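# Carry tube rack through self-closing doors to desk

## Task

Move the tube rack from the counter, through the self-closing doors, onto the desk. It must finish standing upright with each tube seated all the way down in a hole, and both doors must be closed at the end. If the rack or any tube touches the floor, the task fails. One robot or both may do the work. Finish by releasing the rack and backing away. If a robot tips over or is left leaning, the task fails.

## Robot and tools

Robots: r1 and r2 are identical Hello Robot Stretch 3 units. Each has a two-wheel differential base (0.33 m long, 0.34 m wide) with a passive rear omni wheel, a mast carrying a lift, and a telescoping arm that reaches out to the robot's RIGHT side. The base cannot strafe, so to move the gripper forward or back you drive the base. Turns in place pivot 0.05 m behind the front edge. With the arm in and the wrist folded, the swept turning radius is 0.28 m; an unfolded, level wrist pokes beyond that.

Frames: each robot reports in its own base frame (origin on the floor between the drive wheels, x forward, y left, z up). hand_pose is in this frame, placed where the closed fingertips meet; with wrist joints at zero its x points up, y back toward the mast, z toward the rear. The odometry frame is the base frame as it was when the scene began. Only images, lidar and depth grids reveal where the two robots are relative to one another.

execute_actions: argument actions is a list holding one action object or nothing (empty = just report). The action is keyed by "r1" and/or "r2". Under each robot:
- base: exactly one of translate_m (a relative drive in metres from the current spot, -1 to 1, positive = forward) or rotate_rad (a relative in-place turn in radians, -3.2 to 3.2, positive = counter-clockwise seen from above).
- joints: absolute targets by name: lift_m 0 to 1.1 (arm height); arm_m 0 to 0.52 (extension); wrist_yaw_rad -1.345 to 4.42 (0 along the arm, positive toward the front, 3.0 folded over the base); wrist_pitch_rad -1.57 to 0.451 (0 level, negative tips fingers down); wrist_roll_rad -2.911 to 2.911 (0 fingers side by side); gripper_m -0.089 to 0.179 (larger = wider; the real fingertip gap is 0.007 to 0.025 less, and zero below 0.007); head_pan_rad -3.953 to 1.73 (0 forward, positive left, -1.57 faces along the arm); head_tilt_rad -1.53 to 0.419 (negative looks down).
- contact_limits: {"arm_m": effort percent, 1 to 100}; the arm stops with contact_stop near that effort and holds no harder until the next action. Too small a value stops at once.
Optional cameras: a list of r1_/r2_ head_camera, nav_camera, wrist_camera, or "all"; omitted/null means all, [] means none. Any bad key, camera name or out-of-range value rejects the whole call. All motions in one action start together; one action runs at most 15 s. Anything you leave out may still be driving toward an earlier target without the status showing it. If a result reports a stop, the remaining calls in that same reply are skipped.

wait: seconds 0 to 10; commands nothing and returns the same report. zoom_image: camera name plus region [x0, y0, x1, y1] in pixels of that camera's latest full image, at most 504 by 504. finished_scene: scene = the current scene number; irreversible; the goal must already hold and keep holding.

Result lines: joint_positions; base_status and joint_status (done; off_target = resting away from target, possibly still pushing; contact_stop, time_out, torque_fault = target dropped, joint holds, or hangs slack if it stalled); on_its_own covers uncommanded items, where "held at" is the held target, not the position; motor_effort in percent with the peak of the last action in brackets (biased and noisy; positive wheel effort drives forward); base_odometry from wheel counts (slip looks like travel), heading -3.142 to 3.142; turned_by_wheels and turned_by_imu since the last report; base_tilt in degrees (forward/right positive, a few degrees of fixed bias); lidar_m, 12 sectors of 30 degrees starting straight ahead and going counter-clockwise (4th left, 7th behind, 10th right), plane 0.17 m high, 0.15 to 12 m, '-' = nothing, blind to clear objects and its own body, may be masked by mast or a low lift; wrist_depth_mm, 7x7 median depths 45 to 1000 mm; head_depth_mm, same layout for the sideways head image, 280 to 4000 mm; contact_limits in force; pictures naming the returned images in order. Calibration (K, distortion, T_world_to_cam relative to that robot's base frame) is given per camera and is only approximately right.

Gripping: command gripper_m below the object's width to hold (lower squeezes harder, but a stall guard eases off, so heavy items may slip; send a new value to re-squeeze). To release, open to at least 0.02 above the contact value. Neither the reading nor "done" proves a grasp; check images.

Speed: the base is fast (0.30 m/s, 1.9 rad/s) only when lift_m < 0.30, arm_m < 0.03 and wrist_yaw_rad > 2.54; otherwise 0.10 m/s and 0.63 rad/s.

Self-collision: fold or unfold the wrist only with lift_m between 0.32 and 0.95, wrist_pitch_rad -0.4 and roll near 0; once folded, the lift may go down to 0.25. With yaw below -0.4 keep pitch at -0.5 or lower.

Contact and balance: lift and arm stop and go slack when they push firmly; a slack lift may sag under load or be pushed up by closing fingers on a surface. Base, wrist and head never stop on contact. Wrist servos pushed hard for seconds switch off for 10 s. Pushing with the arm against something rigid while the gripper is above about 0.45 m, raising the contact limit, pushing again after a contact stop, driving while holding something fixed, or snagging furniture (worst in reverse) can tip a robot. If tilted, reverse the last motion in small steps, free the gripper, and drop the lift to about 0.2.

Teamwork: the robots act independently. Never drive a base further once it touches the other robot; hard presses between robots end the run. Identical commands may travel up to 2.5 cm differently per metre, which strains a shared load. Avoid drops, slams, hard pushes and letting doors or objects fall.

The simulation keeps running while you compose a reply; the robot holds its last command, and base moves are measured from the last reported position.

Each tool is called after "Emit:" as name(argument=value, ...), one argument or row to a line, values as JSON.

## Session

Emit:
execute_actions(
  actions=[],
)

Scene clock: 0.00 s.
r1.base_odometry: x=+0.000 y=+0.000 heading=+0.000 (m, m, rad; r1's odometry frame)
r1.turned_by_wheels: +0.000 (rad since the last result)
r1.turned_by_imu: +0.000 (rad since the last result)
r1.base_tilt: forward=+0.7 right=-1.4 (deg)
r1.lidar_m: 1.69 2.21 2.58 2.00 1.81 1.06 0.92 0.92 0.95 0.83 0.83 0.96
r1.head_depth_mm: 1499 1509 1520 1547 1579 1602 1638 / 1824 1843 1882 1921 1949 1993 2001 / 2214 2274 2284 2307 2315 2365 2215 / 2200 2236 2280 2264 2309 2282 2243 / 2156 2188 2187 2220 2190 2266 2217 / 2120 2135 2146 2131 2173 2203 2168 / 2074 2059 2076 2121 2151 2149 2138
r1.base_status: not commanded
r1.joint_positions: lift_m=+0.484 arm_m=-0.001 wrist_yaw_rad=+2.908 wrist_pitch_rad=-0.588 wrist_roll_rad=+0.001 gripper_m=+0.037 head_pan_rad=+0.017 head_tilt_rad=+0.014
r1.joint_status: not commanded
r1.motor_effort: left_wheel=+0 right_wheel=+0 lift_m=+28 arm_m=-1 wrist_yaw_rad=+0 wrist_pitch_rad=+4 wrist_roll_rad=+0 gripper_m=+0 head_pan_rad=+0 head_tilt_rad=+2 (%)
r1.hand_pose: x=+0.0251 y=+0.0503 z=+0.4608 quat_wxyz=(+0.283, +0.696, +0.125, +0.648) (m; r1's base frame)
r1.wrist_depth_mm: - - - - - - - / - - - - - - - / 956 - 982 981 983 975 964 / 819 - 838 830 839 827 822 / 709 712 747 718 724 715 737 / 633 634 - 635 633 639 642 / 566 583 - 578 568 568 570
r2.base_odometry: x=+0.000 y=+0.000 heading=+0.000 (m, m, rad; r2's odometry frame)
r2.turned_by_wheels: +0.000 (rad since the last result)
r2.turned_by_imu: +0.000 (rad since the last result)
r2.base_tilt: forward=+1.0 right=-1.7 (deg)
r2.lidar_m: 0.99 1.35 1.94 3.05 2.29 2.20 1.70 1.26 1.23 1.35 0.99 0.95
r2.head_depth_mm: 907 900 893 888 882 876 870 / 968 960 954 945 938 936 926 / 1037 1025 1018 1015 999 996 986 / 1116 1105 1094 1086 1073 1068 1061 / 1205 1192 1184 1170 1161 1152 1139 / 1309 1299 1287 1275 1261 1251 1241 / 1443 1433 1416 1393 1373 1361 1351
r2.base_status: not commanded
r2.joint_positions: lift_m=+0.315 arm_m=+0.002 wrist_yaw_rad=+2.974 wrist_pitch_rad=-0.627 wrist_roll_rad=+0.007 gripper_m=+0.037 head_pan_rad=-0.006 head_tilt_rad=+0.014
r2.joint_status: not commanded
r2.motor_effort: left_wheel=+0 right_wheel=+0 lift_m=+33 arm_m=+0 wrist_yaw_rad=+0 wrist_pitch_rad=+4 wrist_roll_rad=+0 gripper_m=+0 head_pan_rad=-1 head_tilt_rad=+1 (%)
r2.hand_pose: x=+0.0110 y=+0.0434 z=+0.2840 quat_wxyz=(+0.275, +0.691, +0.160, +0.650) (m; r2's base frame)
r2.wrist_depth_mm: - - - - - - - / 965 - 909 868 881 826 841 / 753 736 734 714 696 690 672 / 629 621 601 608 590 586 574 / 534 549 - 548 519 503 494 / 488 - - - - 448 442 / - - - - 406 401 398
pictures: r1_head_camera (sideways: a quarter turn clockwise sets it upright), r1_nav_camera (sideways: a quarter turn counterclockwise sets it upright), r1_wrist_camera, r2_head_camera (sideways: a quarter turn clockwise sets it upright), r2_nav_camera (sideways: a quarter turn counterclockwise sets it upright), r2_wrist_camera
camera_calibration (this result's frames):
r1_head_camera: T_world_to_cam=[[-0.0184206, 0.0303506, -0.99937, 1.3224], [-0.0259048, 0.999189, 0.0308226, -0.0393047], [0.999495, 0.0264562, -0.0176195, -0.0239725], [0, 0, 0, 1]] pos_world=[0.0473016, -0.000228587, 1.32235]
r1_nav_camera: T_world_to_cam=[[0.0217345, -0.0547969, 0.998261, -1.25511], [-0.015061, -0.998401, -0.0544767, 0.118359], [0.99965, -0.0138508, -0.022525, -0.0209062], [0, 0, 0, 1]] pos_world=[0.0499606, 0.0491038, 1.2589]
r1_wrist_camera: T_world_to_cam=[[0.960943, -0.276582, -0.00949942, -0.00885103], [-0.208288, -0.700211, -0.682877, 0.379508], [0.18222, 0.658185, -0.730471, 0.461957], [0, 0, 0, 1]] pos_world=[0.00337425, -0.040766, 0.59652]
r2_head_camera: T_world_to_cam=[[0.0652428, -0.025801, -0.997536, 1.31807], [-0.050121, 0.998319, -0.0290993, 0.043534], [0.99661, 0.051896, 0.0638399, -0.128333], [0, 0, 0, 1]] pos_world=[0.0440854, -0.00279331, 1.32429]
r2_nav_camera: T_world_to_cam=[[-0.0252606, 0.00877519, 0.999642, -1.26434], [-0.0126554, -0.999884, 0.00845752, 0.0467282], [0.999601, -0.0124372, 0.0253687, -0.0797562], [0, 0, 0, 1]] pos_world=[0.0483777, 0.0568257, 1.26552]
r2_wrist_camera: T_world_to_cam=[[0.991485, -0.126632, -0.0303723, 0.00763556], [-0.112096, -0.711227, -0.693967, 0.259748], [0.0662768, 0.691462, -0.719366, 0.333072], [0, 0, 0, 1]] pos_world=[-0.000528795, -0.0446002, 0.420089]
Images, in order (width x height): r1_head_camera 896x504, r1_nav_camera 672x504, r1_wrist_camera 644x364, r2_head_camera 896x504, r2_nav_camera 672x504, r2_wrist_camera 644x364.

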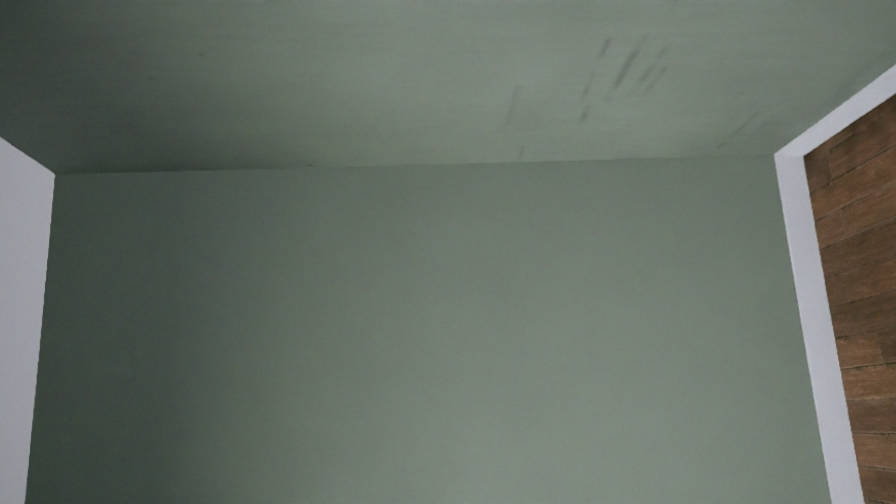

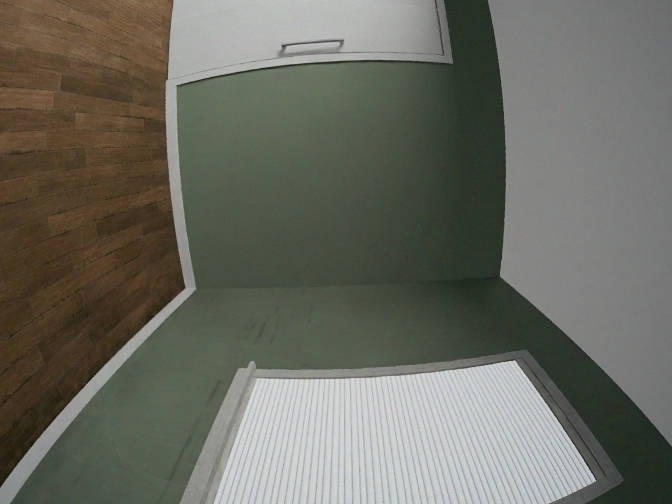

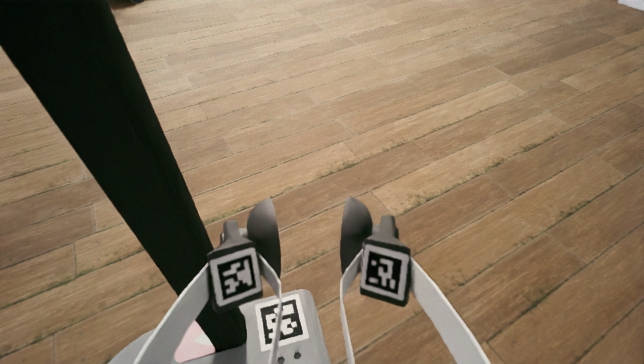

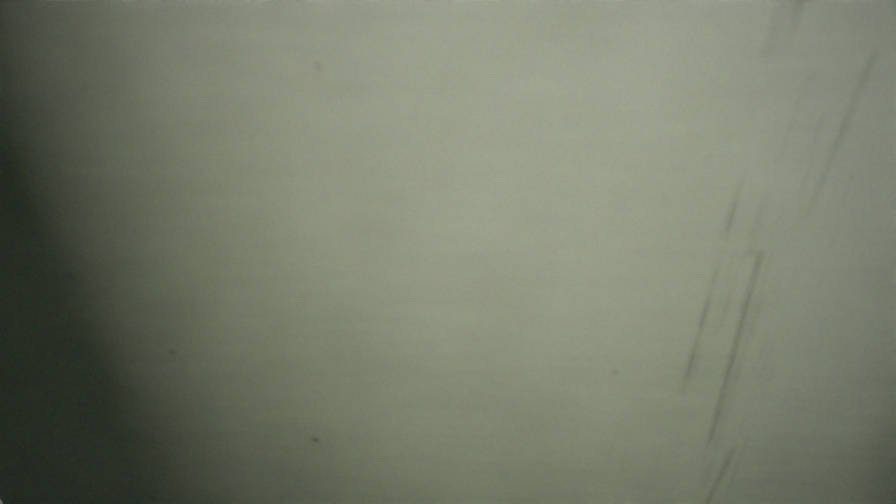

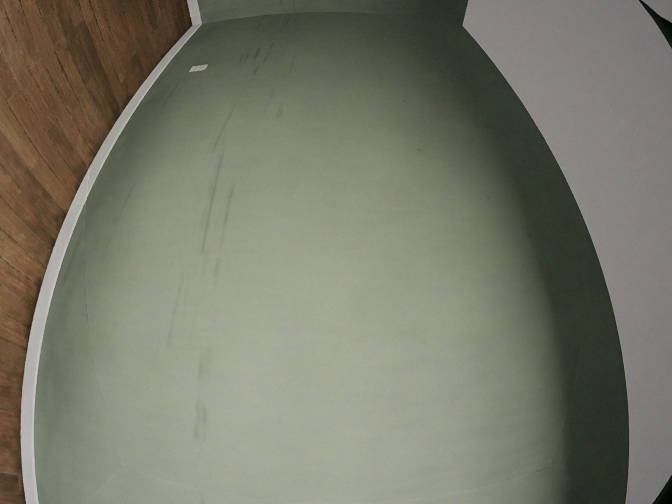

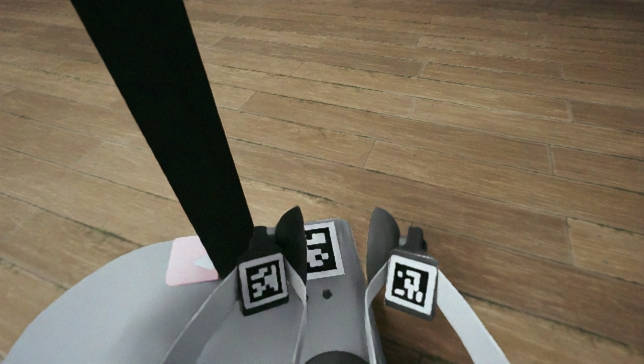

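Look around.

Emit:
execute_actions(
  actions=[
    {"r1":{"joints":{"head_pan_rad":1.5,"head_tilt_rad":-0.5}},"r2":{"joints":{"head_pan_rad":1.7,"head_tilt_rad":-0.5}}},
  ],
  cameras=["r1_nav_camera","r2_nav_camera"],
)

Emit:
execute_actions(
  actions=[
    {"r1":{"joints":{"head_pan_rad":-2.6,"head_tilt_rad":-0.5}},"r2":{"joints":{"head_pan_rad":-2.6,"head_tilt_rad":-0.5}}},
  ],
  cameras=["r1_nav_camera","r2_nav_camera"],
)

Scene clock: 4.60 s.
r1.base_odometry: x=+0.000 y=+0.000 heading=+0.000 (m, m, rad; r1's odometry frame)
r1.turned_by_wheels: +0.000 (rad since the last result)
r1.turned_by_imu: -0.001 (rad since the last result)
r1.base_tilt: forward=+0.7 right=-1.6 (deg)
r1.lidar_m: 1.69 2.22 2.58 1.99 1.82 1.06 0.92 0.92 0.95 0.82 0.83 0.96
r1.head_depth_mm: 3302 3589 3393 2422 1874 1542 1299 / 3887 3914 3455 2406 1886 1527 1318 / 3751 3449 3448 2420 1887 1553 1307 / 3616 3444 3470 2504 1910 1551 1308 / 3503 3244 3448 2500 1921 1573 1309 / 3482 3200 3272 2283 1923 1568 1323 / 3287 3011 3070 2300 1942 1582 1338
r1.base_status: not commanded
r1.joint_positions: lift_m=+0.484 arm_m=-0.001 wrist_yaw_rad=+2.908 wrist_pitch_rad=-0.588 wrist_roll_rad=+0.001 gripper_m=+0.037 head_pan_rad=+1.493 head_tilt_rad=-0.493
r1.joint_status: all done
r1.motor_effort: left_wheel=+0(0) right_wheel=+0(0) lift_m=+27(27) arm_m=-1(1) wrist_yaw_rad=+0(0) wrist_pitch_rad=+4(5) wrist_roll_rad=+0(0) gripper_m=+0(0) head_pan_rad=+5(56) head_tilt_rad=-5(41) (%)
r1.hand_pose: x=+0.0251 y=+0.0503 z=+0.4608 quat_wxyz=(+0.283, +0.696, +0.125, +0.648) (m; r1's base frame)
r1.wrist_depth_mm: - - - - - - - / - - - - - - - / 981 - 967 977 965 971 979 / 827 - 826 828 836 823 838 / 708 710 740 714 739 717 716 / 638 636 - 634 642 640 645 / 567 581 - 584 573 572 578
r2.base_odometry: x=+0.000 y=+0.000 heading=+0.000 (m, m, rad; r2's odometry frame)
r2.turned_by_wheels: +0.000 (rad since the last result)
r2.turned_by_imu: +0.000 (rad since the last result)
r2.base_tilt: forward=+1.0 right=-1.7 (deg)
r2.lidar_m: 0.98 1.35 1.94 3.04 2.29 2.20 1.70 1.26 1.23 1.35 0.99 0.95
r2.head_depth_mm: 2624 2753 3032 2859 2031 1576 1298 / 2801 3027 3296 2877 2046 1581 1291 / 2978 3281 3561 2836 2031 1586 1294 / 2963 3194 3519 2888 2039 1581 1299 / 2664 2830 3096 2875 2051 1577 1291 / 2375 2545 2759 2882 2127 - - / 2215 - - - - - -
r2.base_status: not commanded
r2.joint_positions: lift_m=+0.315 arm_m=+0.002 wrist_yaw_rad=+2.974 wrist_pitch_rad=-0.627 wrist_roll_rad=+0.007 gripper_m=+0.037 head_pan_rad=+1.693 head_tilt_rad=-0.493
r2.joint_status: all done
r2.motor_effort: left_wheel=+0(0) right_wheel=+0(0) lift_m=+33(33) arm_m=-1(0) wrist_yaw_rad=-1(1) wrist_pitch_rad=+4(4) wrist_roll_rad=+0(0) gripper_m=+0(0) head_pan_rad=+3(30) head_tilt_rad=-3(24) (%)
r2.hand_pose: x=+0.0110 y=+0.0434 z=+0.2840 quat_wxyz=(+0.275, +0.691, +0.160, +0.650) (m; r2's base frame)
r2.wrist_depth_mm: - - - - - - - / 952 - 911 873 885 833 826 / 756 747 712 714 693 677 670 / 634 618 612 596 593 579 575 / 545 540 - 552 519 507 495 / 481 - - - - 443 443 / - - - - 401 401 390
pictures: r1_nav_camera (sideways: a quarter turn counterclockwise sets it upright), r2_nav_camera (sideways: a quarter turn counterclockwise sets it upright)
camera_calibration (this result's frames):
r1_nav_camera: T_world_to_cam=[[0.0942289, 0.497635, 0.862253, -1.07785], [0.990756, -0.131777, -0.0322188, 0.0832165], [0.0975921, 0.857318, -0.505452, 0.613136], [0, 0, 0, 1]] pos_world=[-0.0407195, 0.021692, 1.24198]
r2_nav_camera: T_world_to_cam=[[-0.0650083, 0.459418, 0.885838, -1.1153], [0.992748, 0.119732, 0.0107582, 0.0376065], [-0.10112, 0.880113, -0.46387, 0.563745], [0, 0, 0, 1]] pos_world=[-0.0528316, 0.0117276, 1.24908]
Images, in order (width x height): r1_nav_camera 672x504, r2_nav_camera 672x504.

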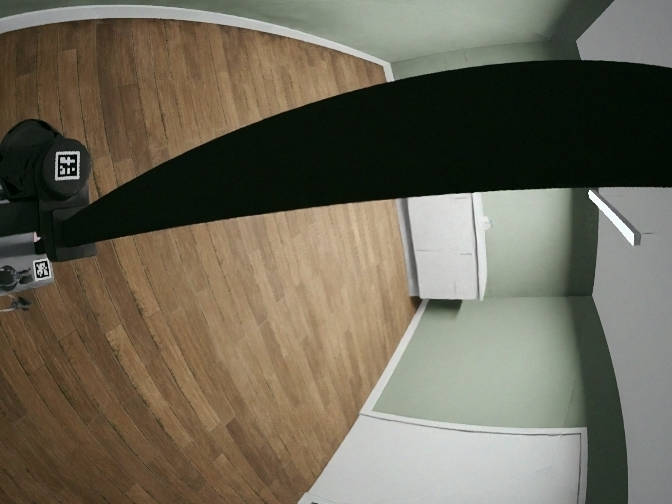

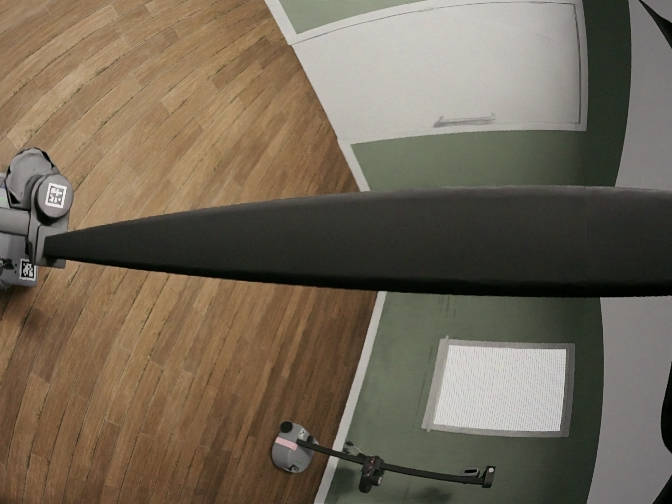

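Scene clock: 7.13 s.
r1.base_odometry: x=+0.000 y=+0.000 heading=+0.000 (m, m, rad; r1's odometry frame)
r1.turned_by_wheels: +0.000 (rad since the last result)
r1.turned_by_imu: -0.001 (rad since the last result)
r1.base_tilt: forward=+0.8 right=-1.3 (deg)
r1.lidar_m: 1.69 2.22 2.58 1.99 1.82 1.06 0.92 0.92 0.95 0.83 0.83 0.96
r1.head_depth_mm: 759 821 901 1003 1133 1258 1302 / 775 852 934 1027 1152 1332 1308 / 795 871 954 1064 1201 1374 1312 / 820 896 991 1105 1251 1438 1311 / 835 919 1021 1146 1318 1465 1318 / 863 952 1065 1185 1356 1510 1330 / 885 976 1087 1237 1423 1536 1337
r1.base_status: not commanded
r1.joint_positions: lift_m=+0.484 arm_m=-0.001 wrist_yaw_rad=+2.908 wrist_pitch_rad=-0.588 wrist_roll_rad=+0.001 gripper_m=+0.037 head_pan_rad=-2.593 head_tilt_rad=-0.494
r1.joint_status: all done
r1.motor_effort: left_wheel=+0(0) right_wheel=+0(0) lift_m=+27(27) arm_m=-2(2) wrist_yaw_rad=+0(0) wrist_pitch_rad=+5(5) wrist_roll_rad=+0(0) gripper_m=+0(0) head_pan_rad=-4(54) head_tilt_rad=-4(4) (%)
r1.hand_pose: x=+0.0251 y=+0.0503 z=+0.4608 quat_wxyz=(+0.283, +0.696, +0.125, +0.648) (m; r1's base frame)
r1.wrist_depth_mm: - - - - - - - / - - - - - - - / 972 - 953 985 968 975 993 / 823 - 826 833 823 831 841 / 715 704 743 717 726 716 716 / 635 635 - 644 643 635 633 / 568 583 - 582 576 574 565
r2.base_odometry: x=+0.000 y=+0.000 heading=+0.000 (m, m, rad; r2's odometry frame)
r2.turned_by_wheels: +0.000 (rad since the last result)
r2.turned_by_imu: +0.000 (rad since the last result)
r2.base_tilt: forward=+1.0 right=-1.6 (deg)
r2.lidar_m: 0.99 1.35 1.94 3.05 2.29 2.20 1.70 1.26 1.23 1.35 0.99 0.95
r2.head_depth_mm: 2015 2216 1639 1796 1964 1583 1293 / 1913 2089 1559 1672 1890 1577 1297 / 1816 1982 1481 1571 1782 1579 1299 / 1726 1883 1417 1483 1653 1584 1294 / 1649 1787 1418 1396 1551 1589 1295 / 1571 1693 1423 1322 1461 1591 1301 / 1507 1627 1422 1257 1457 1593 1303
r2.base_status: not commanded
r2.joint_positions: lift_m=+0.315 arm_m=+0.002 wrist_yaw_rad=+2.974 wrist_pitch_rad=-0.627 wrist_roll_rad=+0.007 gripper_m=+0.037 head_pan_rad=-2.593 head_tilt_rad=-0.494
r2.joint_status: all done
r2.motor_effort: left_wheel=+0(0) right_wheel=+0(0) lift_m=+34(34) arm_m=+0(1) wrist_yaw_rad=-1(0) wrist_pitch_rad=+4(4) wrist_roll_rad=+0(0) gripper_m=+0(0) head_pan_rad=-3(33) head_tilt_rad=-2(2) (%)
r2.hand_pose: x=+0.0110 y=+0.0434 z=+0.2840 quat_wxyz=(+0.275, +0.691, +0.160, +0.650) (m; r2's base frame)
r2.wrist_depth_mm: - - - - - - - / 953 - 901 881 842 862 810 / 768 728 734 729 694 683 666 / 629 618 601 612 593 581 580 / 544 548 - 551 529 503 496 / 488 - - - - 445 441 / - - - - 405 398 395
pictures: r1_nav_camera (sideways: a quarter turn counterclockwise sets it upright), r2_nav_camera (sideways: a quarter turn counterclockwise sets it upright)
camera_calibration (this result's frames):
r1_nav_camera: T_world_to_cam=[[-0.458511, -0.215731, 0.862107, -1.07429], [-0.474449, 0.879694, -0.0322031, 0.0921338], [-0.751443, -0.423791, -0.505702, 0.618641], [0, 0, 0, 1]] pos_world=[0.0160115, -0.0506334, 1.24197]
r2_nav_camera: T_world_to_cam=[[-0.39146, -0.249493, 0.885727, -1.11316], [-0.520005, 0.854095, 0.0107587, 0.0468337], [-0.759179, -0.456371, -0.464082, 0.568035], [0, 0, 0, 1]] pos_world=[0.0198343, -0.0584924, 1.24907]
Images, in order (width x height): r1_nav_camera 672x504, r2_nav_camera 672x504.

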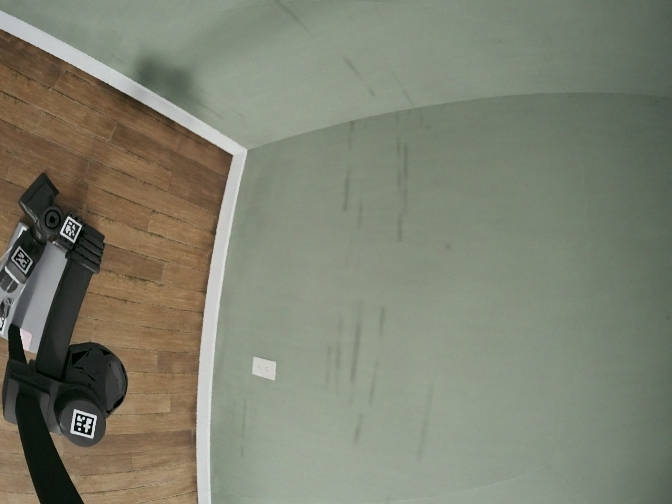

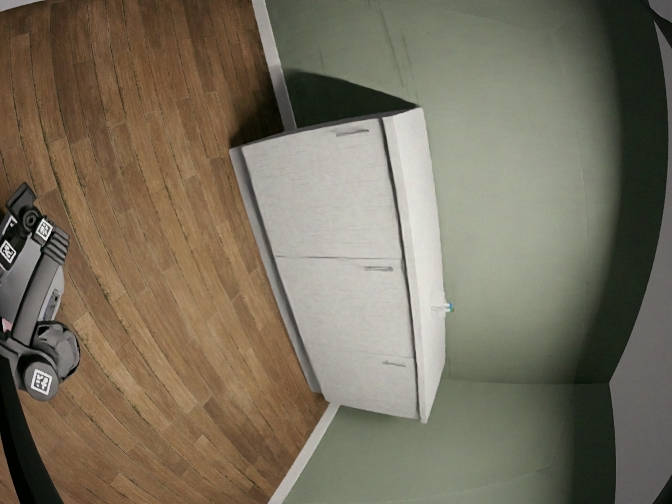

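Emit:
execute_actions(
  actions=[
    {"r2":{"joints":{"head_pan_rad":-2.9,"head_tilt_rad":-0.25}},"r1":{"joints":{"head_pan_rad":0.7,"head_tilt_rad":-0.2}}},
  ],
  cameras=["r2_head_camera","r1_head_camera","r1_nav_camera"],
)

Scene clock: 12.87 s.
r1.base_odometry: x=+0.000 y=+0.000 heading=+0.000 (m, m, rad; r1's odometry frame)
r1.turned_by_wheels: +0.000 (rad since the last result)
r1.turned_by_imu: -0.001 (rad since the last result)
r1.base_tilt: forward=+0.7 right=-1.4 (deg)
r1.lidar_m: 1.69 2.21 2.59 1.99 1.82 1.06 0.92 0.92 0.95 0.82 0.83 0.96
r1.head_depth_mm: 1941 2021 2104 2212 2312 2076 1646 / 1983 2087 2192 2328 2444 2093 1637 / 2087 2206 2278 2412 2516 2106 1636 / 2168 2291 2421 2543 2643 2127 1657 / 2289 2375 2544 2671 2793 2135 1672 / 2369 2528 2664 2786 2881 2127 1680 / 2484 2680 2790 2967 3071 2141 1694
r1.base_status: not commanded
r1.joint_positions: lift_m=+0.484 arm_m=-0.001 wrist_yaw_rad=+2.908 wrist_pitch_rad=-0.588 wrist_roll_rad=+0.001 gripper_m=+0.037 head_pan_rad=+0.693 head_tilt_rad=-0.211
r1.joint_status: all done
r1.motor_effort: left_wheel=+0(0) right_wheel=+0(0) lift_m=+27(27) arm_m=-1(2) wrist_yaw_rad=+0(0) wrist_pitch_rad=+4(4) wrist_roll_rad=+0(0) gripper_m=+0(0) head_pan_rad=+5(56) head_tilt_rad=+7(32) (%)
r1.hand_pose: x=+0.0251 y=+0.0503 z=+0.4608 quat_wxyz=(+0.283, +0.696, +0.125, +0.648) (m; r1's base frame)
r1.wrist_depth_mm: - - - - - - - / - - - - - - - / 987 - 970 985 972 984 957 / 823 - 819 828 827 826 836 / 716 712 738 712 718 742 718 / 642 643 - 637 638 641 635 / 566 588 - 585 567 571 570
r2.base_odometry: x=+0.000 y=+0.000 heading=+0.000 (m, m, rad; r2's odometry frame)
r2.turned_by_wheels: +0.000 (rad since the last result)
r2.turned_by_imu: +0.000 (rad since the last result)
r2.base_tilt: forward=+1.0 right=-1.7 (deg)
r2.lidar_m: 0.99 1.35 1.94 3.06 2.29 2.21 1.70 1.26 1.22 1.35 0.99 0.95
r2.head_depth_mm: 2166 2245 2324 2418 2498 2064 1565 / 2373 2457 2558 2194 2277 2058 1561 / 2471 2596 2738 1913 1967 1990 1563 / 2228 2348 2454 1737 1749 1864 1561 / 2030 2116 2223 1659 1577 1665 1560 / 1854 1942 2029 1643 1432 1502 1565 / 1734 1782 1866 1637 1312 1365 1457
r2.base_status: not commanded
r2.joint_positions: lift_m=+0.315 arm_m=+0.002 wrist_yaw_rad=+2.974 wrist_pitch_rad=-0.627 wrist_roll_rad=+0.007 gripper_m=+0.037 head_pan_rad=-2.893 head_tilt_rad=-0.261
r2.joint_status: all done
r2.motor_effort: left_wheel=+0(0) right_wheel=+0(0) lift_m=+33(33) arm_m=-1(0) wrist_yaw_rad=+1(1) wrist_pitch_rad=+4(4) wrist_roll_rad=+0(0) gripper_m=+0(0) head_pan_rad=-2(18) head_tilt_rad=+4(18) (%)
r2.hand_pose: x=+0.0110 y=+0.0434 z=+0.2840 quat_wxyz=(+0.275, +0.691, +0.160, +0.650) (m; r2's base frame)
r2.wrist_depth_mm: - - - - - - - / 960 - 895 886 860 849 844 / 747 730 740 714 699 694 674 / 633 632 610 596 584 572 573 / 539 540 - 546 519 500 496 / 481 - - - - 446 445 / - - - - 401 398 400
pictures: r1_head_camera (sideways: a quarter turn clockwise sets it upright), r1_nav_camera (sideways: a quarter turn counterclockwise sets it upright), r2_head_camera (sideways: a quarter turn clockwise sets it upright)
camera_calibration (this result's frames):
r1_head_camera: T_world_to_cam=[[-0.204736, -0.130095, -0.970133, 1.28518], [-0.640011, 0.767694, 0.0321193, -0.0372375], [0.740587, 0.627472, -0.240437, 0.267652], [0, 0, 0, 1]] pos_world=[0.0410707, 0.0278386, 1.31235]
r1_nav_camera: T_world_to_cam=[[0.222372, 0.112896, 0.968403, -1.21717], [0.604297, -0.795429, -0.0460323, 0.103572], [0.765099, 0.595439, -0.245103, 0.270258], [0, 0, 0, 1]] pos_world=[0.00130229, 0.0588757, 1.24972]
r2_head_camera: T_world_to_cam=[[0.195263, 0.0758471, -0.977814, 1.29125], [0.305512, -0.952102, -0.0128439, 0.0201943], [-0.931952, -0.296226, -0.209083, 0.23872], [0, 0, 0, 1]] pos_world=[-0.0358277, -0.00799554, 1.31277]
Images, in order (width x height): r1_head_camera 896x504, r1_nav_camera 672x504, r2_head_camera 896x504.

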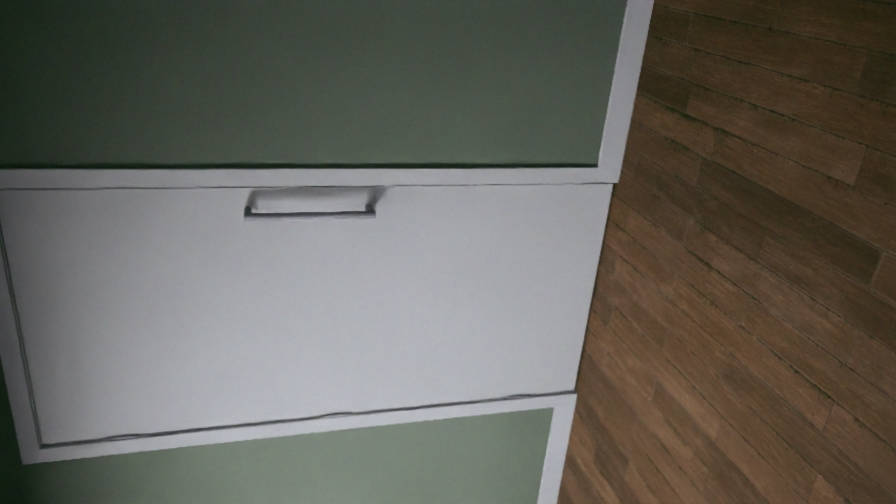

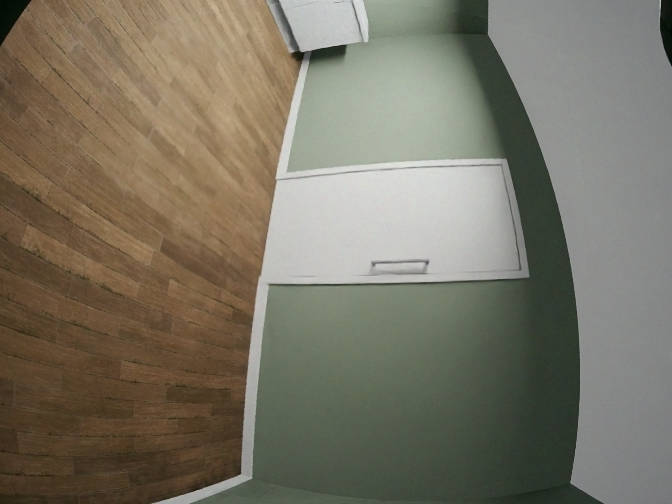

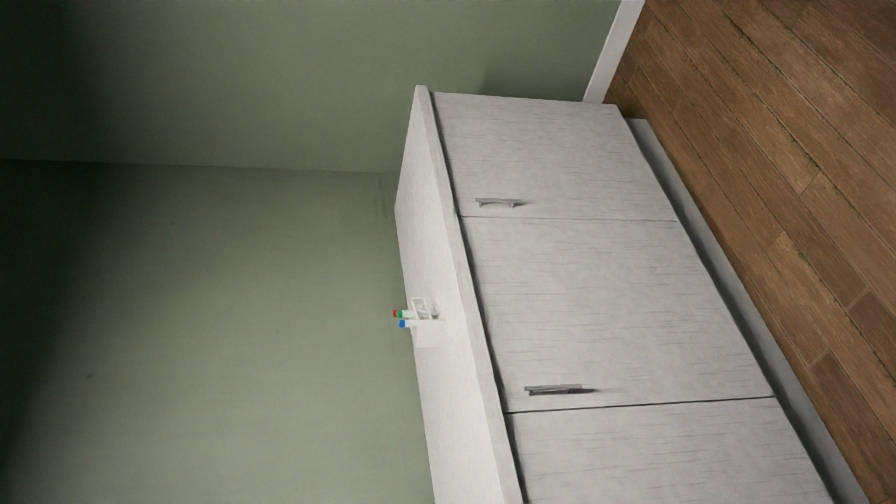

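Emit:
execute_actions(
  actions=[
    {"r2":{"base":{"rotate_rad":-3.04},"joints":{"lift_m":0.27,"arm_m":0.0}},"r1":{"base":{"rotate_rad":1.59},"joints":{"lift_m":0.27,"arm_m":0.0}}},
  ],
  cameras=[],
)

Emit:
execute_actions(
  actions=[
    {"r2":{"base":{"translate_m":1.0}},"r1":{"base":{"translate_m":1.0}}},
  ],
  cameras=[],
)

Emit:
execute_actions(
  actions=[
    {"r2":{"base":{"translate_m":0.72},"joints":{"head_pan_rad":0.3,"head_tilt_rad":-0.4}},"r1":{"base":{"translate_m":1.0},"joints":{"head_pan_rad":-1.2}}},
  ],
  cameras=["r2_head_camera","r1_nav_camera","r2_nav_camera"],
)

Scene clock: 25.27 s.
r1.base_odometry: x=+0.000 y=+0.000 heading=+1.590 (m, m, rad; r1's odometry frame)
r1.turned_by_wheels: +1.590 (rad since the last result)
r1.turned_by_imu: +1.583 (rad since the last result)
r1.base_tilt: forward=+0.8 right=-1.4 (deg)
r1.lidar_m: 2.06 1.76 1.05 0.92 0.92 0.94 0.82 0.83 0.97 1.76 2.22 2.61
r1.head_depth_mm: 3465 3639 3813 3978 2892 2086 1637 / 3092 3291 3586 3809 2927 2105 1635 / 2431 2493 2604 2703 2683 2109 1653 / 1913 1991 2055 2162 2205 2075 1659 / 1617 1665 1714 1766 1827 1850 1663 / 1392 1415 1458 1496 1517 1577 1562 / 1223 1239 1272 1299 1331 1367 1404
r1.base_status: done
r1.joint_positions: lift_m=+0.270 arm_m=+0.000 wrist_yaw_rad=+2.908 wrist_pitch_rad=-0.589 wrist_roll_rad=+0.001 gripper_m=+0.037 head_pan_rad=+0.693 head_tilt_rad=-0.210
r1.joint_status: all done
r1.motor_effort: left_wheel=-2(9) right_wheel=+2(7) lift_m=+17(21) arm_m=+4(5) wrist_yaw_rad=+0(0) wrist_pitch_rad=+5(5) wrist_roll_rad=+0(0) gripper_m=-1(0) head_pan_rad=+4(5) head_tilt_rad=+7(8) (%)
r1.hand_pose: x=+0.0251 y=+0.0497 z=+0.2468 quat_wxyz=(+0.283, +0.696, +0.125, +0.648) (m; r1's base frame)
r1.wrist_depth_mm: - 843 904 939 972 976 963 / - 753 752 754 754 763 749 / 612 - 612 614 617 615 627 / 527 - 541 532 532 532 528 / 470 - - - 472 465 463 / - - - - 410 410 409 / - - - - 366 368 367
r2.base_odometry: x=+0.000 y=+0.000 heading=-3.040 (m, m, rad; r2's odometry frame)
r2.turned_by_wheels: -3.040 (rad since the last result)
r2.turned_by_imu: -2.992 (rad since the last result)
r2.base_tilt: forward=+1.0 right=-1.6 (deg)
r2.lidar_m: 1.54 1.24 1.23 1.23 0.97 0.95 1.02 1.52 2.07 2.85 2.22 2.20
r2.head_depth_mm: 985 1016 1048 1085 1120 1167 1205 / 1089 1131 1171 1220 1267 1322 1372 / 1228 1273 1324 1384 1456 1520 1517 / 1402 1464 1535 1607 1697 1794 1557 / 1627 1705 1816 1915 2059 1982 1566 / 1951 2081 2227 2387 2534 2065 1562 / 2429 2631 2809 2925 2983 2063 1565
r2.base_status: done
r2.joint_positions: lift_m=+0.270 arm_m=+0.002 wrist_yaw_rad=+2.974 wrist_pitch_rad=-0.628 wrist_roll_rad=+0.007 gripper_m=+0.037 head_pan_rad=-2.893 head_tilt_rad=-0.259
r2.joint_status: all done
joint sent to its limit — the command would take r2.arm_m past its lower limit, so that joint was sent only as far as its limit.
r2.motor_effort: left_wheel=+1(7) right_wheel=-2(8) lift_m=+24(28) arm_m=+0(1) wrist_yaw_rad=+0(0) wrist_pitch_rad=+4(4) wrist_roll_rad=+0(0) gripper_m=+0(0) head_pan_rad=-3(2) head_tilt_rad=+3(4) (%)
r2.hand_pose: x=+0.0110 y=+0.0433 z=+0.2390 quat_wxyz=(+0.275, +0.691, +0.160, +0.650) (m; r2's base frame)
r2.wrist_depth_mm: 773 - - - - 960 924 / 791 - 824 792 772 754 714 / 679 674 660 629 633 612 605 / 571 561 561 557 529 520 513 / 484 - - - 471 451 446 / - - - - - 402 398 / - - - - 362 359 358
pictures: none
No camera images: the call's "cameras" was empty. Leave "cameras" out to get every camera's image.

Scene clock: 30.37 s.
r1.base_odometry: x=-0.019 y=+1.000 heading=+1.590 (m, m, rad; r1's odometry frame)
r1.turned_by_wheels: +0.000 (rad since the last result)
r1.turned_by_imu: +0.009 (rad since the last result)
r1.base_tilt: forward=+0.8 right=-1.6 (deg)
r1.lidar_m: 1.78 2.15 1.30 1.15 1.15 1.36 1.80 1.80 2.13 1.98 1.99 2.36
r1.head_depth_mm: 2601 2724 2854 2984 2892 2080 1644 / 2727 2846 2928 3143 2908 2082 1638 / 2804 2926 3023 3186 2930 2086 1655 / 2354 2423 2541 2643 2635 2116 1644 / 1993 2015 2077 2198 2224 2126 1653 / 1704 1752 1794 1835 1897 1936 1685 / 1509 1546 1556 1594 1641 1676 1627
r1.base_status: done
r1.joint_positions: lift_m=+0.270 arm_m=+0.000 wrist_yaw_rad=+2.908 wrist_pitch_rad=-0.589 wrist_roll_rad=+0.001 gripper_m=+0.037 head_pan_rad=+0.693 head_tilt_rad=-0.210
r1.joint_status: not commanded
r1.motor_effort: left_wheel=-2(6) right_wheel=+2(7) lift_m=+17(18) arm_m=+4(4) wrist_yaw_rad=+0(0) wrist_pitch_rad=+4(4) wrist_roll_rad=+0(0) gripper_m=+1(0) head_pan_rad=+5(4) head_tilt_rad=+7(7) (%)
r1.hand_pose: x=+0.0251 y=+0.0497 z=+0.2468 quat_wxyz=(+0.283, +0.696, +0.125, +0.648) (m; r1's base frame)
r1.wrist_depth_mm: - 956 963 961 962 955 954 / - 753 746 760 748 758 772 / 615 - 618 629 620 624 624 / 530 - 550 537 531 532 532 / 473 - - - 469 458 459 / - - - - 409 410 408 / - - - - 368 365 366
r2.base_odometry: x=-0.995 y=-0.102 heading=-3.040 (m, m, rad; r2's odometry frame)
r2.turned_by_wheels: +0.000 (rad since the last result)
r2.turned_by_imu: +0.005 (rad since the last result)
r2.base_tilt: forward=+0.9 right=-1.7 (deg)
r2.lidar_m: 0.77 0.62 0.61 0.67 1.78 1.76 1.90 1.78 3.53 1.80 1.42 1.39
r2.head_depth_mm: 1860 1921 1980 2052 2128 2069 1573 / 2054 2131 2210 2287 2382 2077 1574 / 2330 2402 2512 2605 2659 2070 1574 / 2624 2764 2916 3061 2977 2058 1569 / 2957 3226 3439 3642 3013 2061 1562 / 3200 3580 3721 3861 2668 1953 1566 / 3185 3322 3422 3617 2808 1885 1564
r2.base_status: done
r2.joint_positions: lift_m=+0.270 arm_m=+0.002 wrist_yaw_rad=+2.974 wrist_pitch_rad=-0.628 wrist_roll_rad=+0.007 gripper_m=+0.037 head_pan_rad=-2.893 head_tilt_rad=-0.259
r2.joint_status: not commanded
r2.motor_effort: left_wheel=+1(7) right_wheel=-2(5) lift_m=+24(23) arm_m=+0(1) wrist_yaw_rad=+0(0) wrist_pitch_rad=+4(4) wrist_roll_rad=+0(0) gripper_m=+0(1) head_pan_rad=-2(3) head_tilt_rad=+4(3) (%)
r2.hand_pose: x=+0.0110 y=+0.0433 z=+0.2390 quat_wxyz=(+0.275, +0.691, +0.161, +0.649) (m; r2's base frame)
r2.wrist_depth_mm: - - 937 793 679 561 491 / 849 - 818 794 732 679 588 / 685 661 652 650 637 611 592 / 557 557 557 554 531 517 512 / 493 - - - 470 452 451 / - - - - - 403 394 / - - - - 366 355 353
pictures: none
No camera images: the call's "cameras" was empty. Leave "cameras" out to get every camera's image.

Scene clock: 35.40 s.
r1.base_odometry: x=-0.038 y=+2.000 heading=+1.590 (m, m, rad; r1's odometry frame)
r1.turned_by_wheels: +0.000 (rad since the last result)
r1.turned_by_imu: +0.008 (rad since the last result)
r1.base_tilt: forward=+0.8 right=-1.6 (deg)
r1.lidar_m: 1.35 1.35 1.53 1.36 1.36 1.63 2.78 2.78 2.00 1.77 1.78 1.45
r1.head_depth_mm: 1533 1591 1677 1758 1855 1921 1644 / 1553 1616 1732 1790 1896 1960 1631 / 1577 1653 1737 1808 1908 1999 1654 / 1582 1665 1762 1854 1955 2041 1665 / 1616 1694 1775 1876 1978 2071 1673 / 1655 1722 1808 1894 2049 2076 1677 / 1665 1755 1857 1958 2063 2154 1693
r1.base_status: done
r1.joint_positions: lift_m=+0.270 arm_m=+0.000 wrist_yaw_rad=+2.908 wrist_pitch_rad=-0.589 wrist_roll_rad=+0.001 gripper_m=+0.037 head_pan_rad=-1.193 head_tilt_rad=-0.210
r1.joint_status: all done
r1.motor_effort: left_wheel=-2(6) right_wheel=+2(7) lift_m=+17(17) arm_m=+4(4) wrist_yaw_rad=+0(0) wrist_pitch_rad=+5(4) wrist_roll_rad=+0(0) gripper_m=+0(0) head_pan_rad=-5(57) head_tilt_rad=+7(7) (%)
r1.hand_pose: x=+0.0251 y=+0.0497 z=+0.2468 quat_wxyz=(+0.283, +0.696, +0.125, +0.648) (m; r1's base frame)
r1.wrist_depth_mm: - 946 952 958 943 972 952 / - 743 748 753 752 774 757 / 609 - 617 617 620 622 619 / 529 - 543 535 521 534 531 / 472 - - - 464 463 462 / - - - - 405 409 409 / - - - - 365 365 365
r2.base_odometry: x=-1.711 y=-0.175 heading=-3.040 (m, m, rad; r2's odometry frame)
r2.turned_by_wheels: +0.000 (rad since the last result)
r2.turned_by_imu: +0.003 (rad since the last result)
r2.base_tilt: forward=+1.0 right=-1.7 (deg)
r2.lidar_m: 0.21 0.17 0.17 0.19 0.28 2.33 1.47 3.76 2.25 1.04 0.83 0.44
r2.head_depth_mm: 846 886 932 978 1033 522 416 / 921 978 1052 1115 1134 521 415 / 879 944 1020 1116 700 522 416 / 819 875 943 1016 699 522 416 / 767 818 875 939 700 522 415 / 721 768 816 874 699 520 416 / 681 721 766 818 698 522 416
r2.base_status: done
r2.joint_positions: lift_m=+0.270 arm_m=+0.002 wrist_yaw_rad=+2.974 wrist_pitch_rad=-0.628 wrist_roll_rad=+0.007 gripper_m=+0.037 head_pan_rad=+0.293 head_tilt_rad=-0.395
r2.joint_status: all done
r2.motor_effort: left_wheel=+1(7) right_wheel=-2(6) lift_m=+24(24) arm_m=+0(0) wrist_yaw_rad=+0(0) wrist_pitch_rad=+4(4) wrist_roll_rad=+0(0) gripper_m=+0(1) head_pan_rad=+2(32) head_tilt_rad=-2(13) (%)
r2.hand_pose: x=+0.0110 y=+0.0432 z=+0.2389 quat_wxyz=(+0.275, +0.691, +0.161, +0.649) (m; r2's base frame)
r2.wrist_depth_mm: 432 - 272 228 198 173 155 / 723 - 304 258 218 190 168 / 684 650 344 297 245 211 183 / 569 548 517 428 281 237 202 / 487 - - - 389 272 226 / - - - - - 382 323 / - - - - 363 361 345
pictures: r1_nav_camera (sideways: a quarter turn counterclockwise sets it upright), r2_head_camera (sideways: a quarter turn clockwise sets it upright), r2_nav_camera (sideways: a quarter turn counterclockwise sets it upright)
camera_calibration (this result's frames):
r1_nav_camera: T_world_to_cam=[[0.038195, -0.245704, 0.968592, -1.21629], [-0.943464, -0.328259, -0.0460657, 0.113057], [0.329268, -0.912072, -0.24435, 0.271936], [0, 0, 0, 1]] pos_world=[0.0635817, -0.0137106, 1.24975]
r2_head_camera: T_world_to_cam=[[-0.315578, -0.121727, -0.941059, 1.24635], [-0.34829, 0.937376, -0.00445414, 0.0132585], [0.882669, 0.326356, -0.338212, 0.395715], [0, 0, 0, 1]] pos_world=[0.0486529, 0.0101426, 1.30678]
r2_nav_camera: T_world_to_cam=[[0.356429, 0.116503, 0.92703, -1.17162], [0.285853, -0.958216, 0.0105163, 0.0422321], [0.88952, 0.261246, -0.374839, 0.441847], [0, 0, 0, 1]] pos_world=[0.0124941, 0.0615338, 1.2513]
Images, in order (width x height): r1_nav_camera 672x504, r2_head_camera 896x504, r2_nav_camera 672x504.

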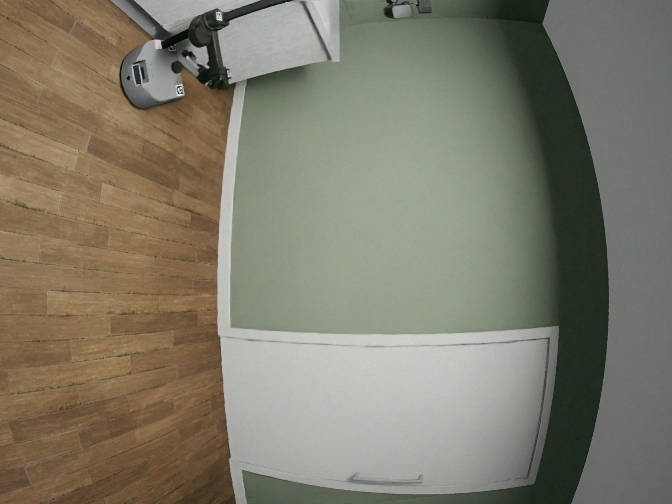

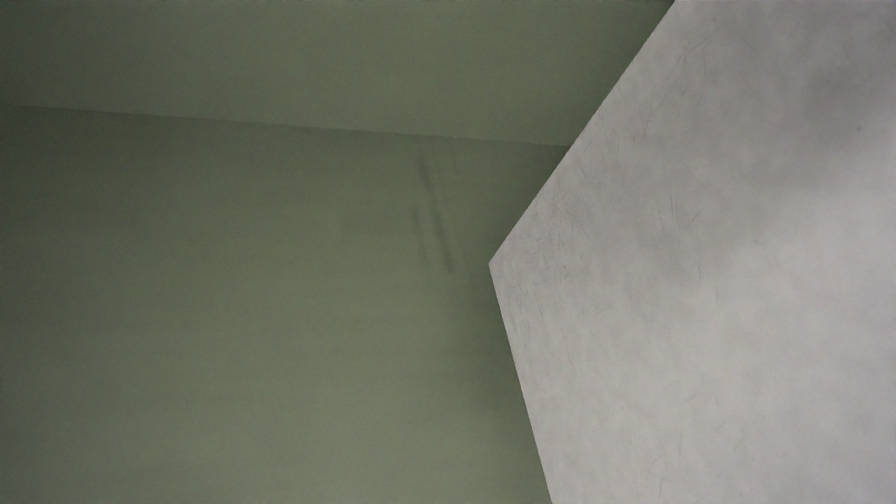

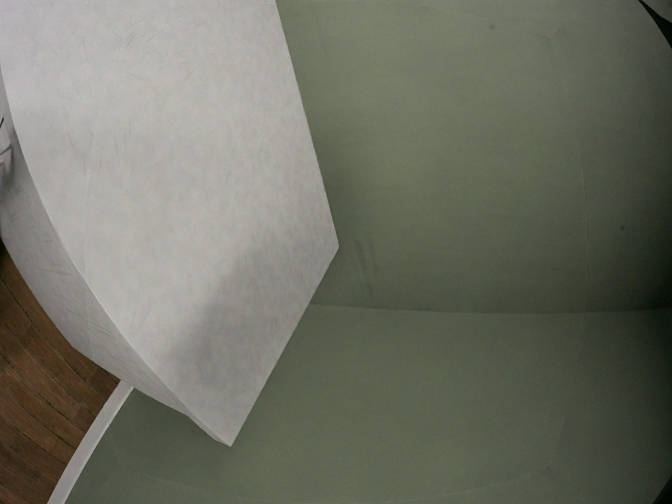

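Emit:
execute_actions(
  actions=[
    {"r2":{"base":{"translate_m":-0.45}},"r1":{"base":{"translate_m":0.2}}},
  ],
  cameras=[],
)

Emit:
execute_actions(
  actions=[
    {"r2":{"base":{"rotate_rad":2.38},"joints":{"head_pan_rad":-1.7,"head_tilt_rad":-0.45,"lift_m":0.6}},"r1":{"base":{"rotate_rad":-1.59},"joints":{"head_pan_rad":-0.4,"lift_m":0.6}}},
  ],
  cameras=["r2_head_camera","r2_nav_camera","r1_nav_camera"],
)

Scene clock: 45.57 s.
r1.base_odometry: x=-0.042 y=+2.200 heading=+1.590 (m, m, rad; r1's odometry frame)
r1.turned_by_wheels: +0.000 (rad since the last result)
r1.turned_by_imu: +0.000 (rad since the last result)
r1.base_tilt: forward=+0.8 right=-1.6 (deg)
r1.lidar_m: 1.15 1.16 1.58 1.40 1.41 1.68 2.97 2.97 1.95 1.73 1.73 0.85
r1.head_depth_mm: 1492 1553 1619 1721 1805 1903 1636 / 1518 1594 1655 1739 1833 1941 1641 / 1525 1606 1686 1784 1875 1950 1643 / 1557 1625 1725 1800 1928 1996 1656 / 1603 1650 1747 1846 1928 2031 1657 / 1622 1685 1773 1877 1983 2064 1675 / 1617 1715 1794 1893 2053 2075 1695
r1.base_status: done
r1.joint_positions: lift_m=+0.270 arm_m=+0.000 wrist_yaw_rad=+2.908 wrist_pitch_rad=-0.589 wrist_roll_rad=+0.001 gripper_m=+0.037 head_pan_rad=-1.193 head_tilt_rad=-0.210
r1.joint_status: not commanded
r1.motor_effort: left_wheel=-2(8) right_wheel=+2(5) lift_m=+17(17) arm_m=+4(4) wrist_yaw_rad=+0(0) wrist_pitch_rad=+4(5) wrist_roll_rad=+0(0) gripper_m=+1(0) head_pan_rad=-4(5) head_tilt_rad=+7(7) (%)
r1.hand_pose: x=+0.0251 y=+0.0497 z=+0.2468 quat_wxyz=(+0.283, +0.696, +0.125, +0.648) (m; r1's base frame)
r1.wrist_depth_mm: - 940 967 966 943 980 963 / - 747 751 751 753 747 764 / 609 - 620 620 622 626 628 / 531 - 543 540 534 534 528 / 471 - - - 467 463 457 / - - - - 406 406 412 / - - - - 365 367 365
r2.base_odometry: x=-1.263 y=-0.129 heading=-3.040 (m, m, rad; r2's odometry frame)
r2.turned_by_wheels: +0.000 (rad since the last result)
r2.turned_by_imu: -0.003 (rad since the last result)
r2.base_tilt: forward=+0.9 right=-1.7 (deg)
r2.lidar_m: 0.56 0.45 0.45 0.49 0.75 1.97 0.86 0.86 3.27 1.52 1.20 1.18
r2.head_depth_mm: 1238 1294 1359 1374 773 867 1012 / 1270 1373 1479 1062 718 769 876 / 1176 1273 1381 1063 698 687 774 / 1098 1183 1265 1061 700 610 692 / 1029 1099 1172 1060 697 562 626 / 967 1028 1097 1060 700 524 572 / 916 969 1028 1053 698 521 526
r2.base_status: done
r2.joint_positions: lift_m=+0.270 arm_m=+0.002 wrist_yaw_rad=+2.974 wrist_pitch_rad=-0.628 wrist_roll_rad=+0.007 gripper_m=+0.037 head_pan_rad=+0.293 head_tilt_rad=-0.396
r2.joint_status: not commanded
r2.motor_effort: left_wheel=+1(4) right_wheel=-2(8) lift_m=+24(24) arm_m=-1(0) wrist_yaw_rad=+1(0) wrist_pitch_rad=+4(5) wrist_roll_rad=+0(0) gripper_m=+0(1) head_pan_rad=+3(2) head_tilt_rad=-2(2) (%)
r2.hand_pose: x=+0.0110 y=+0.0432 z=+0.2389 quat_wxyz=(+0.275, +0.691, +0.161, +0.649) (m; r2's base frame)
r2.wrist_depth_mm: - - 692 539 473 411 364 / 869 - 767 694 578 490 399 / 665 668 657 634 606 554 487 / 571 553 562 557 530 522 506 / 490 - - - 471 449 443 / - - - - - 403 395 / - - - - 359 356 356
pictures: none
No camera images: the call's "cameras" was empty. Leave "cameras" out to get every camera's image.

Scene clock: 50.23 s.
r1.base_odometry: x=-0.042 y=+2.200 heading=+0.000 (m, m, rad; r1's odometry frame)
r1.turned_by_wheels: -1.590 (rad since the last result)
r1.turned_by_imu: -1.586 (rad since the last result)
r1.base_tilt: forward=+0.7 right=-1.5 (deg)
r1.lidar_m: 1.73 1.74 0.80 1.15 1.15 1.60 1.40 1.40 1.65 2.97 2.97 1.98
r1.head_depth_mm: 2476 2617 2770 2920 2851 2078 1649 / 2291 2396 2485 2693 2724 2108 1635 / 2094 2223 2288 2440 2549 2097 1640 / 1939 2004 2104 2241 2328 2108 1669 / 1831 1892 1979 2071 2145 2126 1669 / 1697 1771 1846 1930 2005 2040 1676 / 1614 1670 1723 1793 1851 1918 1696
r1.base_status: done
r1.joint_positions: lift_m=+0.600 arm_m=+0.000 wrist_yaw_rad=+2.908 wrist_pitch_rad=-0.589 wrist_roll_rad=+0.001 gripper_m=+0.037 head_pan_rad=-0.407 head_tilt_rad=-0.210
r1.joint_status: all done
r1.motor_effort: left_wheel=+2(9) right_wheel=-1(3) lift_m=+36(37) arm_m=+4(4) wrist_yaw_rad=+0(0) wrist_pitch_rad=+4(4) wrist_roll_rad=+0(0) gripper_m=+0(0) head_pan_rad=+5(54) head_tilt_rad=+7(7) (%)
r1.hand_pose: x=+0.0251 y=+0.0496 z=+0.5760 quat_wxyz=(+0.283, +0.696, +0.125, +0.648) (m; r1's base frame)
r1.wrist_depth_mm: - - - - - - - / - - - - - - - / - - - - - - - / 989 - - 991 - 973 987 / 851 865 889 845 875 869 856 / 749 755 - 762 771 746 756 / 687 689 - 704 696 688 687
r2.base_odometry: x=-1.263 y=-0.129 heading=-0.660 (m, m, rad; r2's odometry frame)
r2.turned_by_wheels: +2.380 (rad since the last result)
r2.turned_by_imu: +2.346 (rad since the last result)
r2.base_tilt: forward=+0.9 right=-1.7 (deg)
r2.lidar_m: 1.98 2.00 0.79 3.68 1.94 1.27 1.18 0.71 0.48 0.45 0.45 0.58
r2.head_depth_mm: 979 1063 1158 940 648 602 693 / 961 1043 1137 941 648 589 667 / 942 1016 1103 943 650 551 651 / 920 993 1083 944 649 550 630 / 898 974 1055 942 648 531 613 / 884 957 1033 949 624 532 595 / 869 936 1010 943 648 512 579
r2.base_status: done
r2.joint_positions: lift_m=+0.600 arm_m=+0.002 wrist_yaw_rad=+2.974 wrist_pitch_rad=-0.629 wrist_roll_rad=+0.007 gripper_m=+0.037 head_pan_rad=-1.693 head_tilt_rad=-0.445
r2.joint_status: all done
r2.motor_effort: left_wheel=-1(6) right_wheel=+2(7) lift_m=+43(50) arm_m=-2(1) wrist_yaw_rad=+1(1) wrist_pitch_rad=+4(4) wrist_roll_rad=+0(0) gripper_m=+0(0) head_pan_rad=-2(32) head_tilt_rad=-2(7) (%)
r2.hand_pose: x=+0.0110 y=+0.0431 z=+0.5682 quat_wxyz=(+0.275, +0.690, +0.161, +0.649) (m; r2's base frame)
r2.wrist_depth_mm: - - - - - - - / - - - - - - - / - - - - - 945 - / - - - 998 987 955 951 / 907 878 912 866 900 839 824 / 795 800 773 763 - 755 735 / 701 700 - 704 689 675 652
pictures: r1_nav_camera (sideways: a quarter turn counterclockwise sets it upright), r2_head_camera (sideways: a quarter turn clockwise sets it upright), r2_nav_camera (sideways: a quarter turn counterclockwise sets it upright)
camera_calibration (this result's frames):
r1_nav_camera: T_world_to_cam=[[0.200826, -0.146614, 0.968593, -1.21729], [-0.434502, -0.899492, -0.0460659, 0.109952], [0.877996, -0.411605, -0.244346, 0.268583], [0, 0, 0, 1]] pos_world=[0.0564231, 0.0309794, 1.24975]
r2_head_camera: T_world_to_cam=[[0.021516, 0.383759, -0.923183, 1.22096], [0.998246, -0.0591797, -0.00133507, 0.000983731], [-0.055146, -0.921535, -0.38436, 0.461491], [0, 0, 0, 1]] pos_world=[-0.0018027, -0.0432152, 1.30455]
r2_nav_camera: T_world_to_cam=[[-0.0426807, -0.418298, 0.907307, -1.14344], [-0.992183, 0.12434, 0.0106514, 0.049853], [-0.11727, -0.899759, -0.420335, 0.507193], [0, 0, 0, 1]] pos_world=[0.0601387, -0.0281471, 1.25011]
Images, in order (width x height): r1_nav_camera 672x504, r2_head_camera 896x504, r2_nav_camera 672x504.

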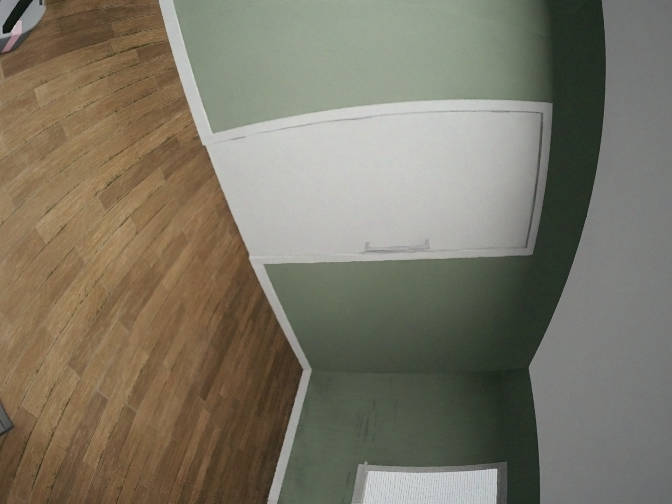

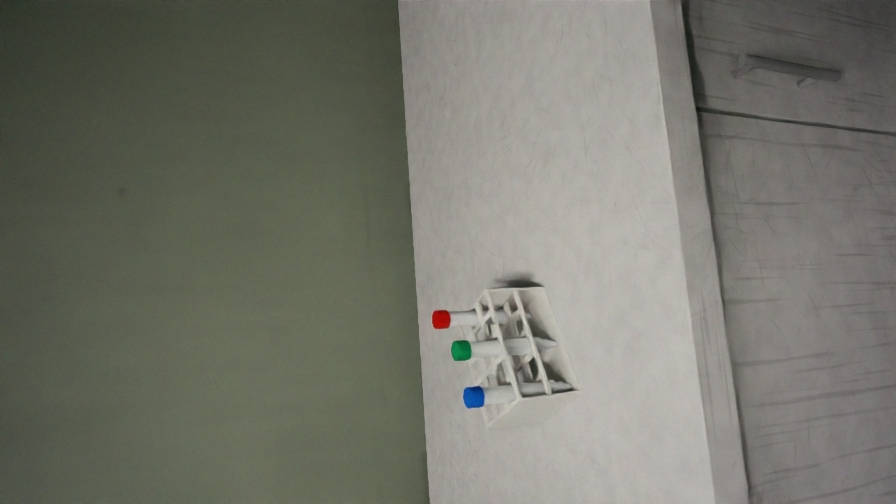

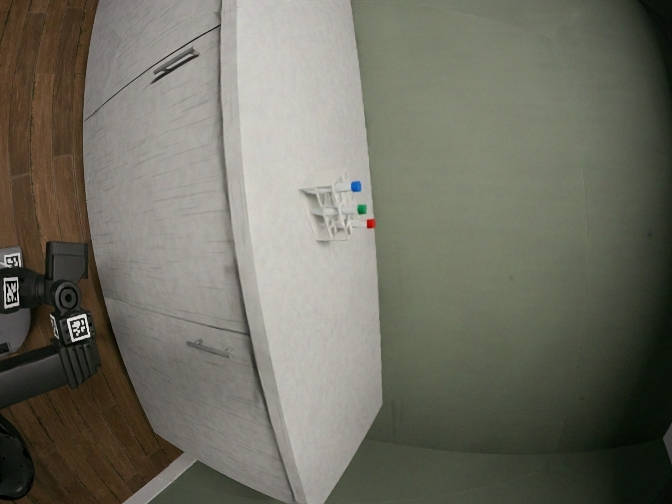

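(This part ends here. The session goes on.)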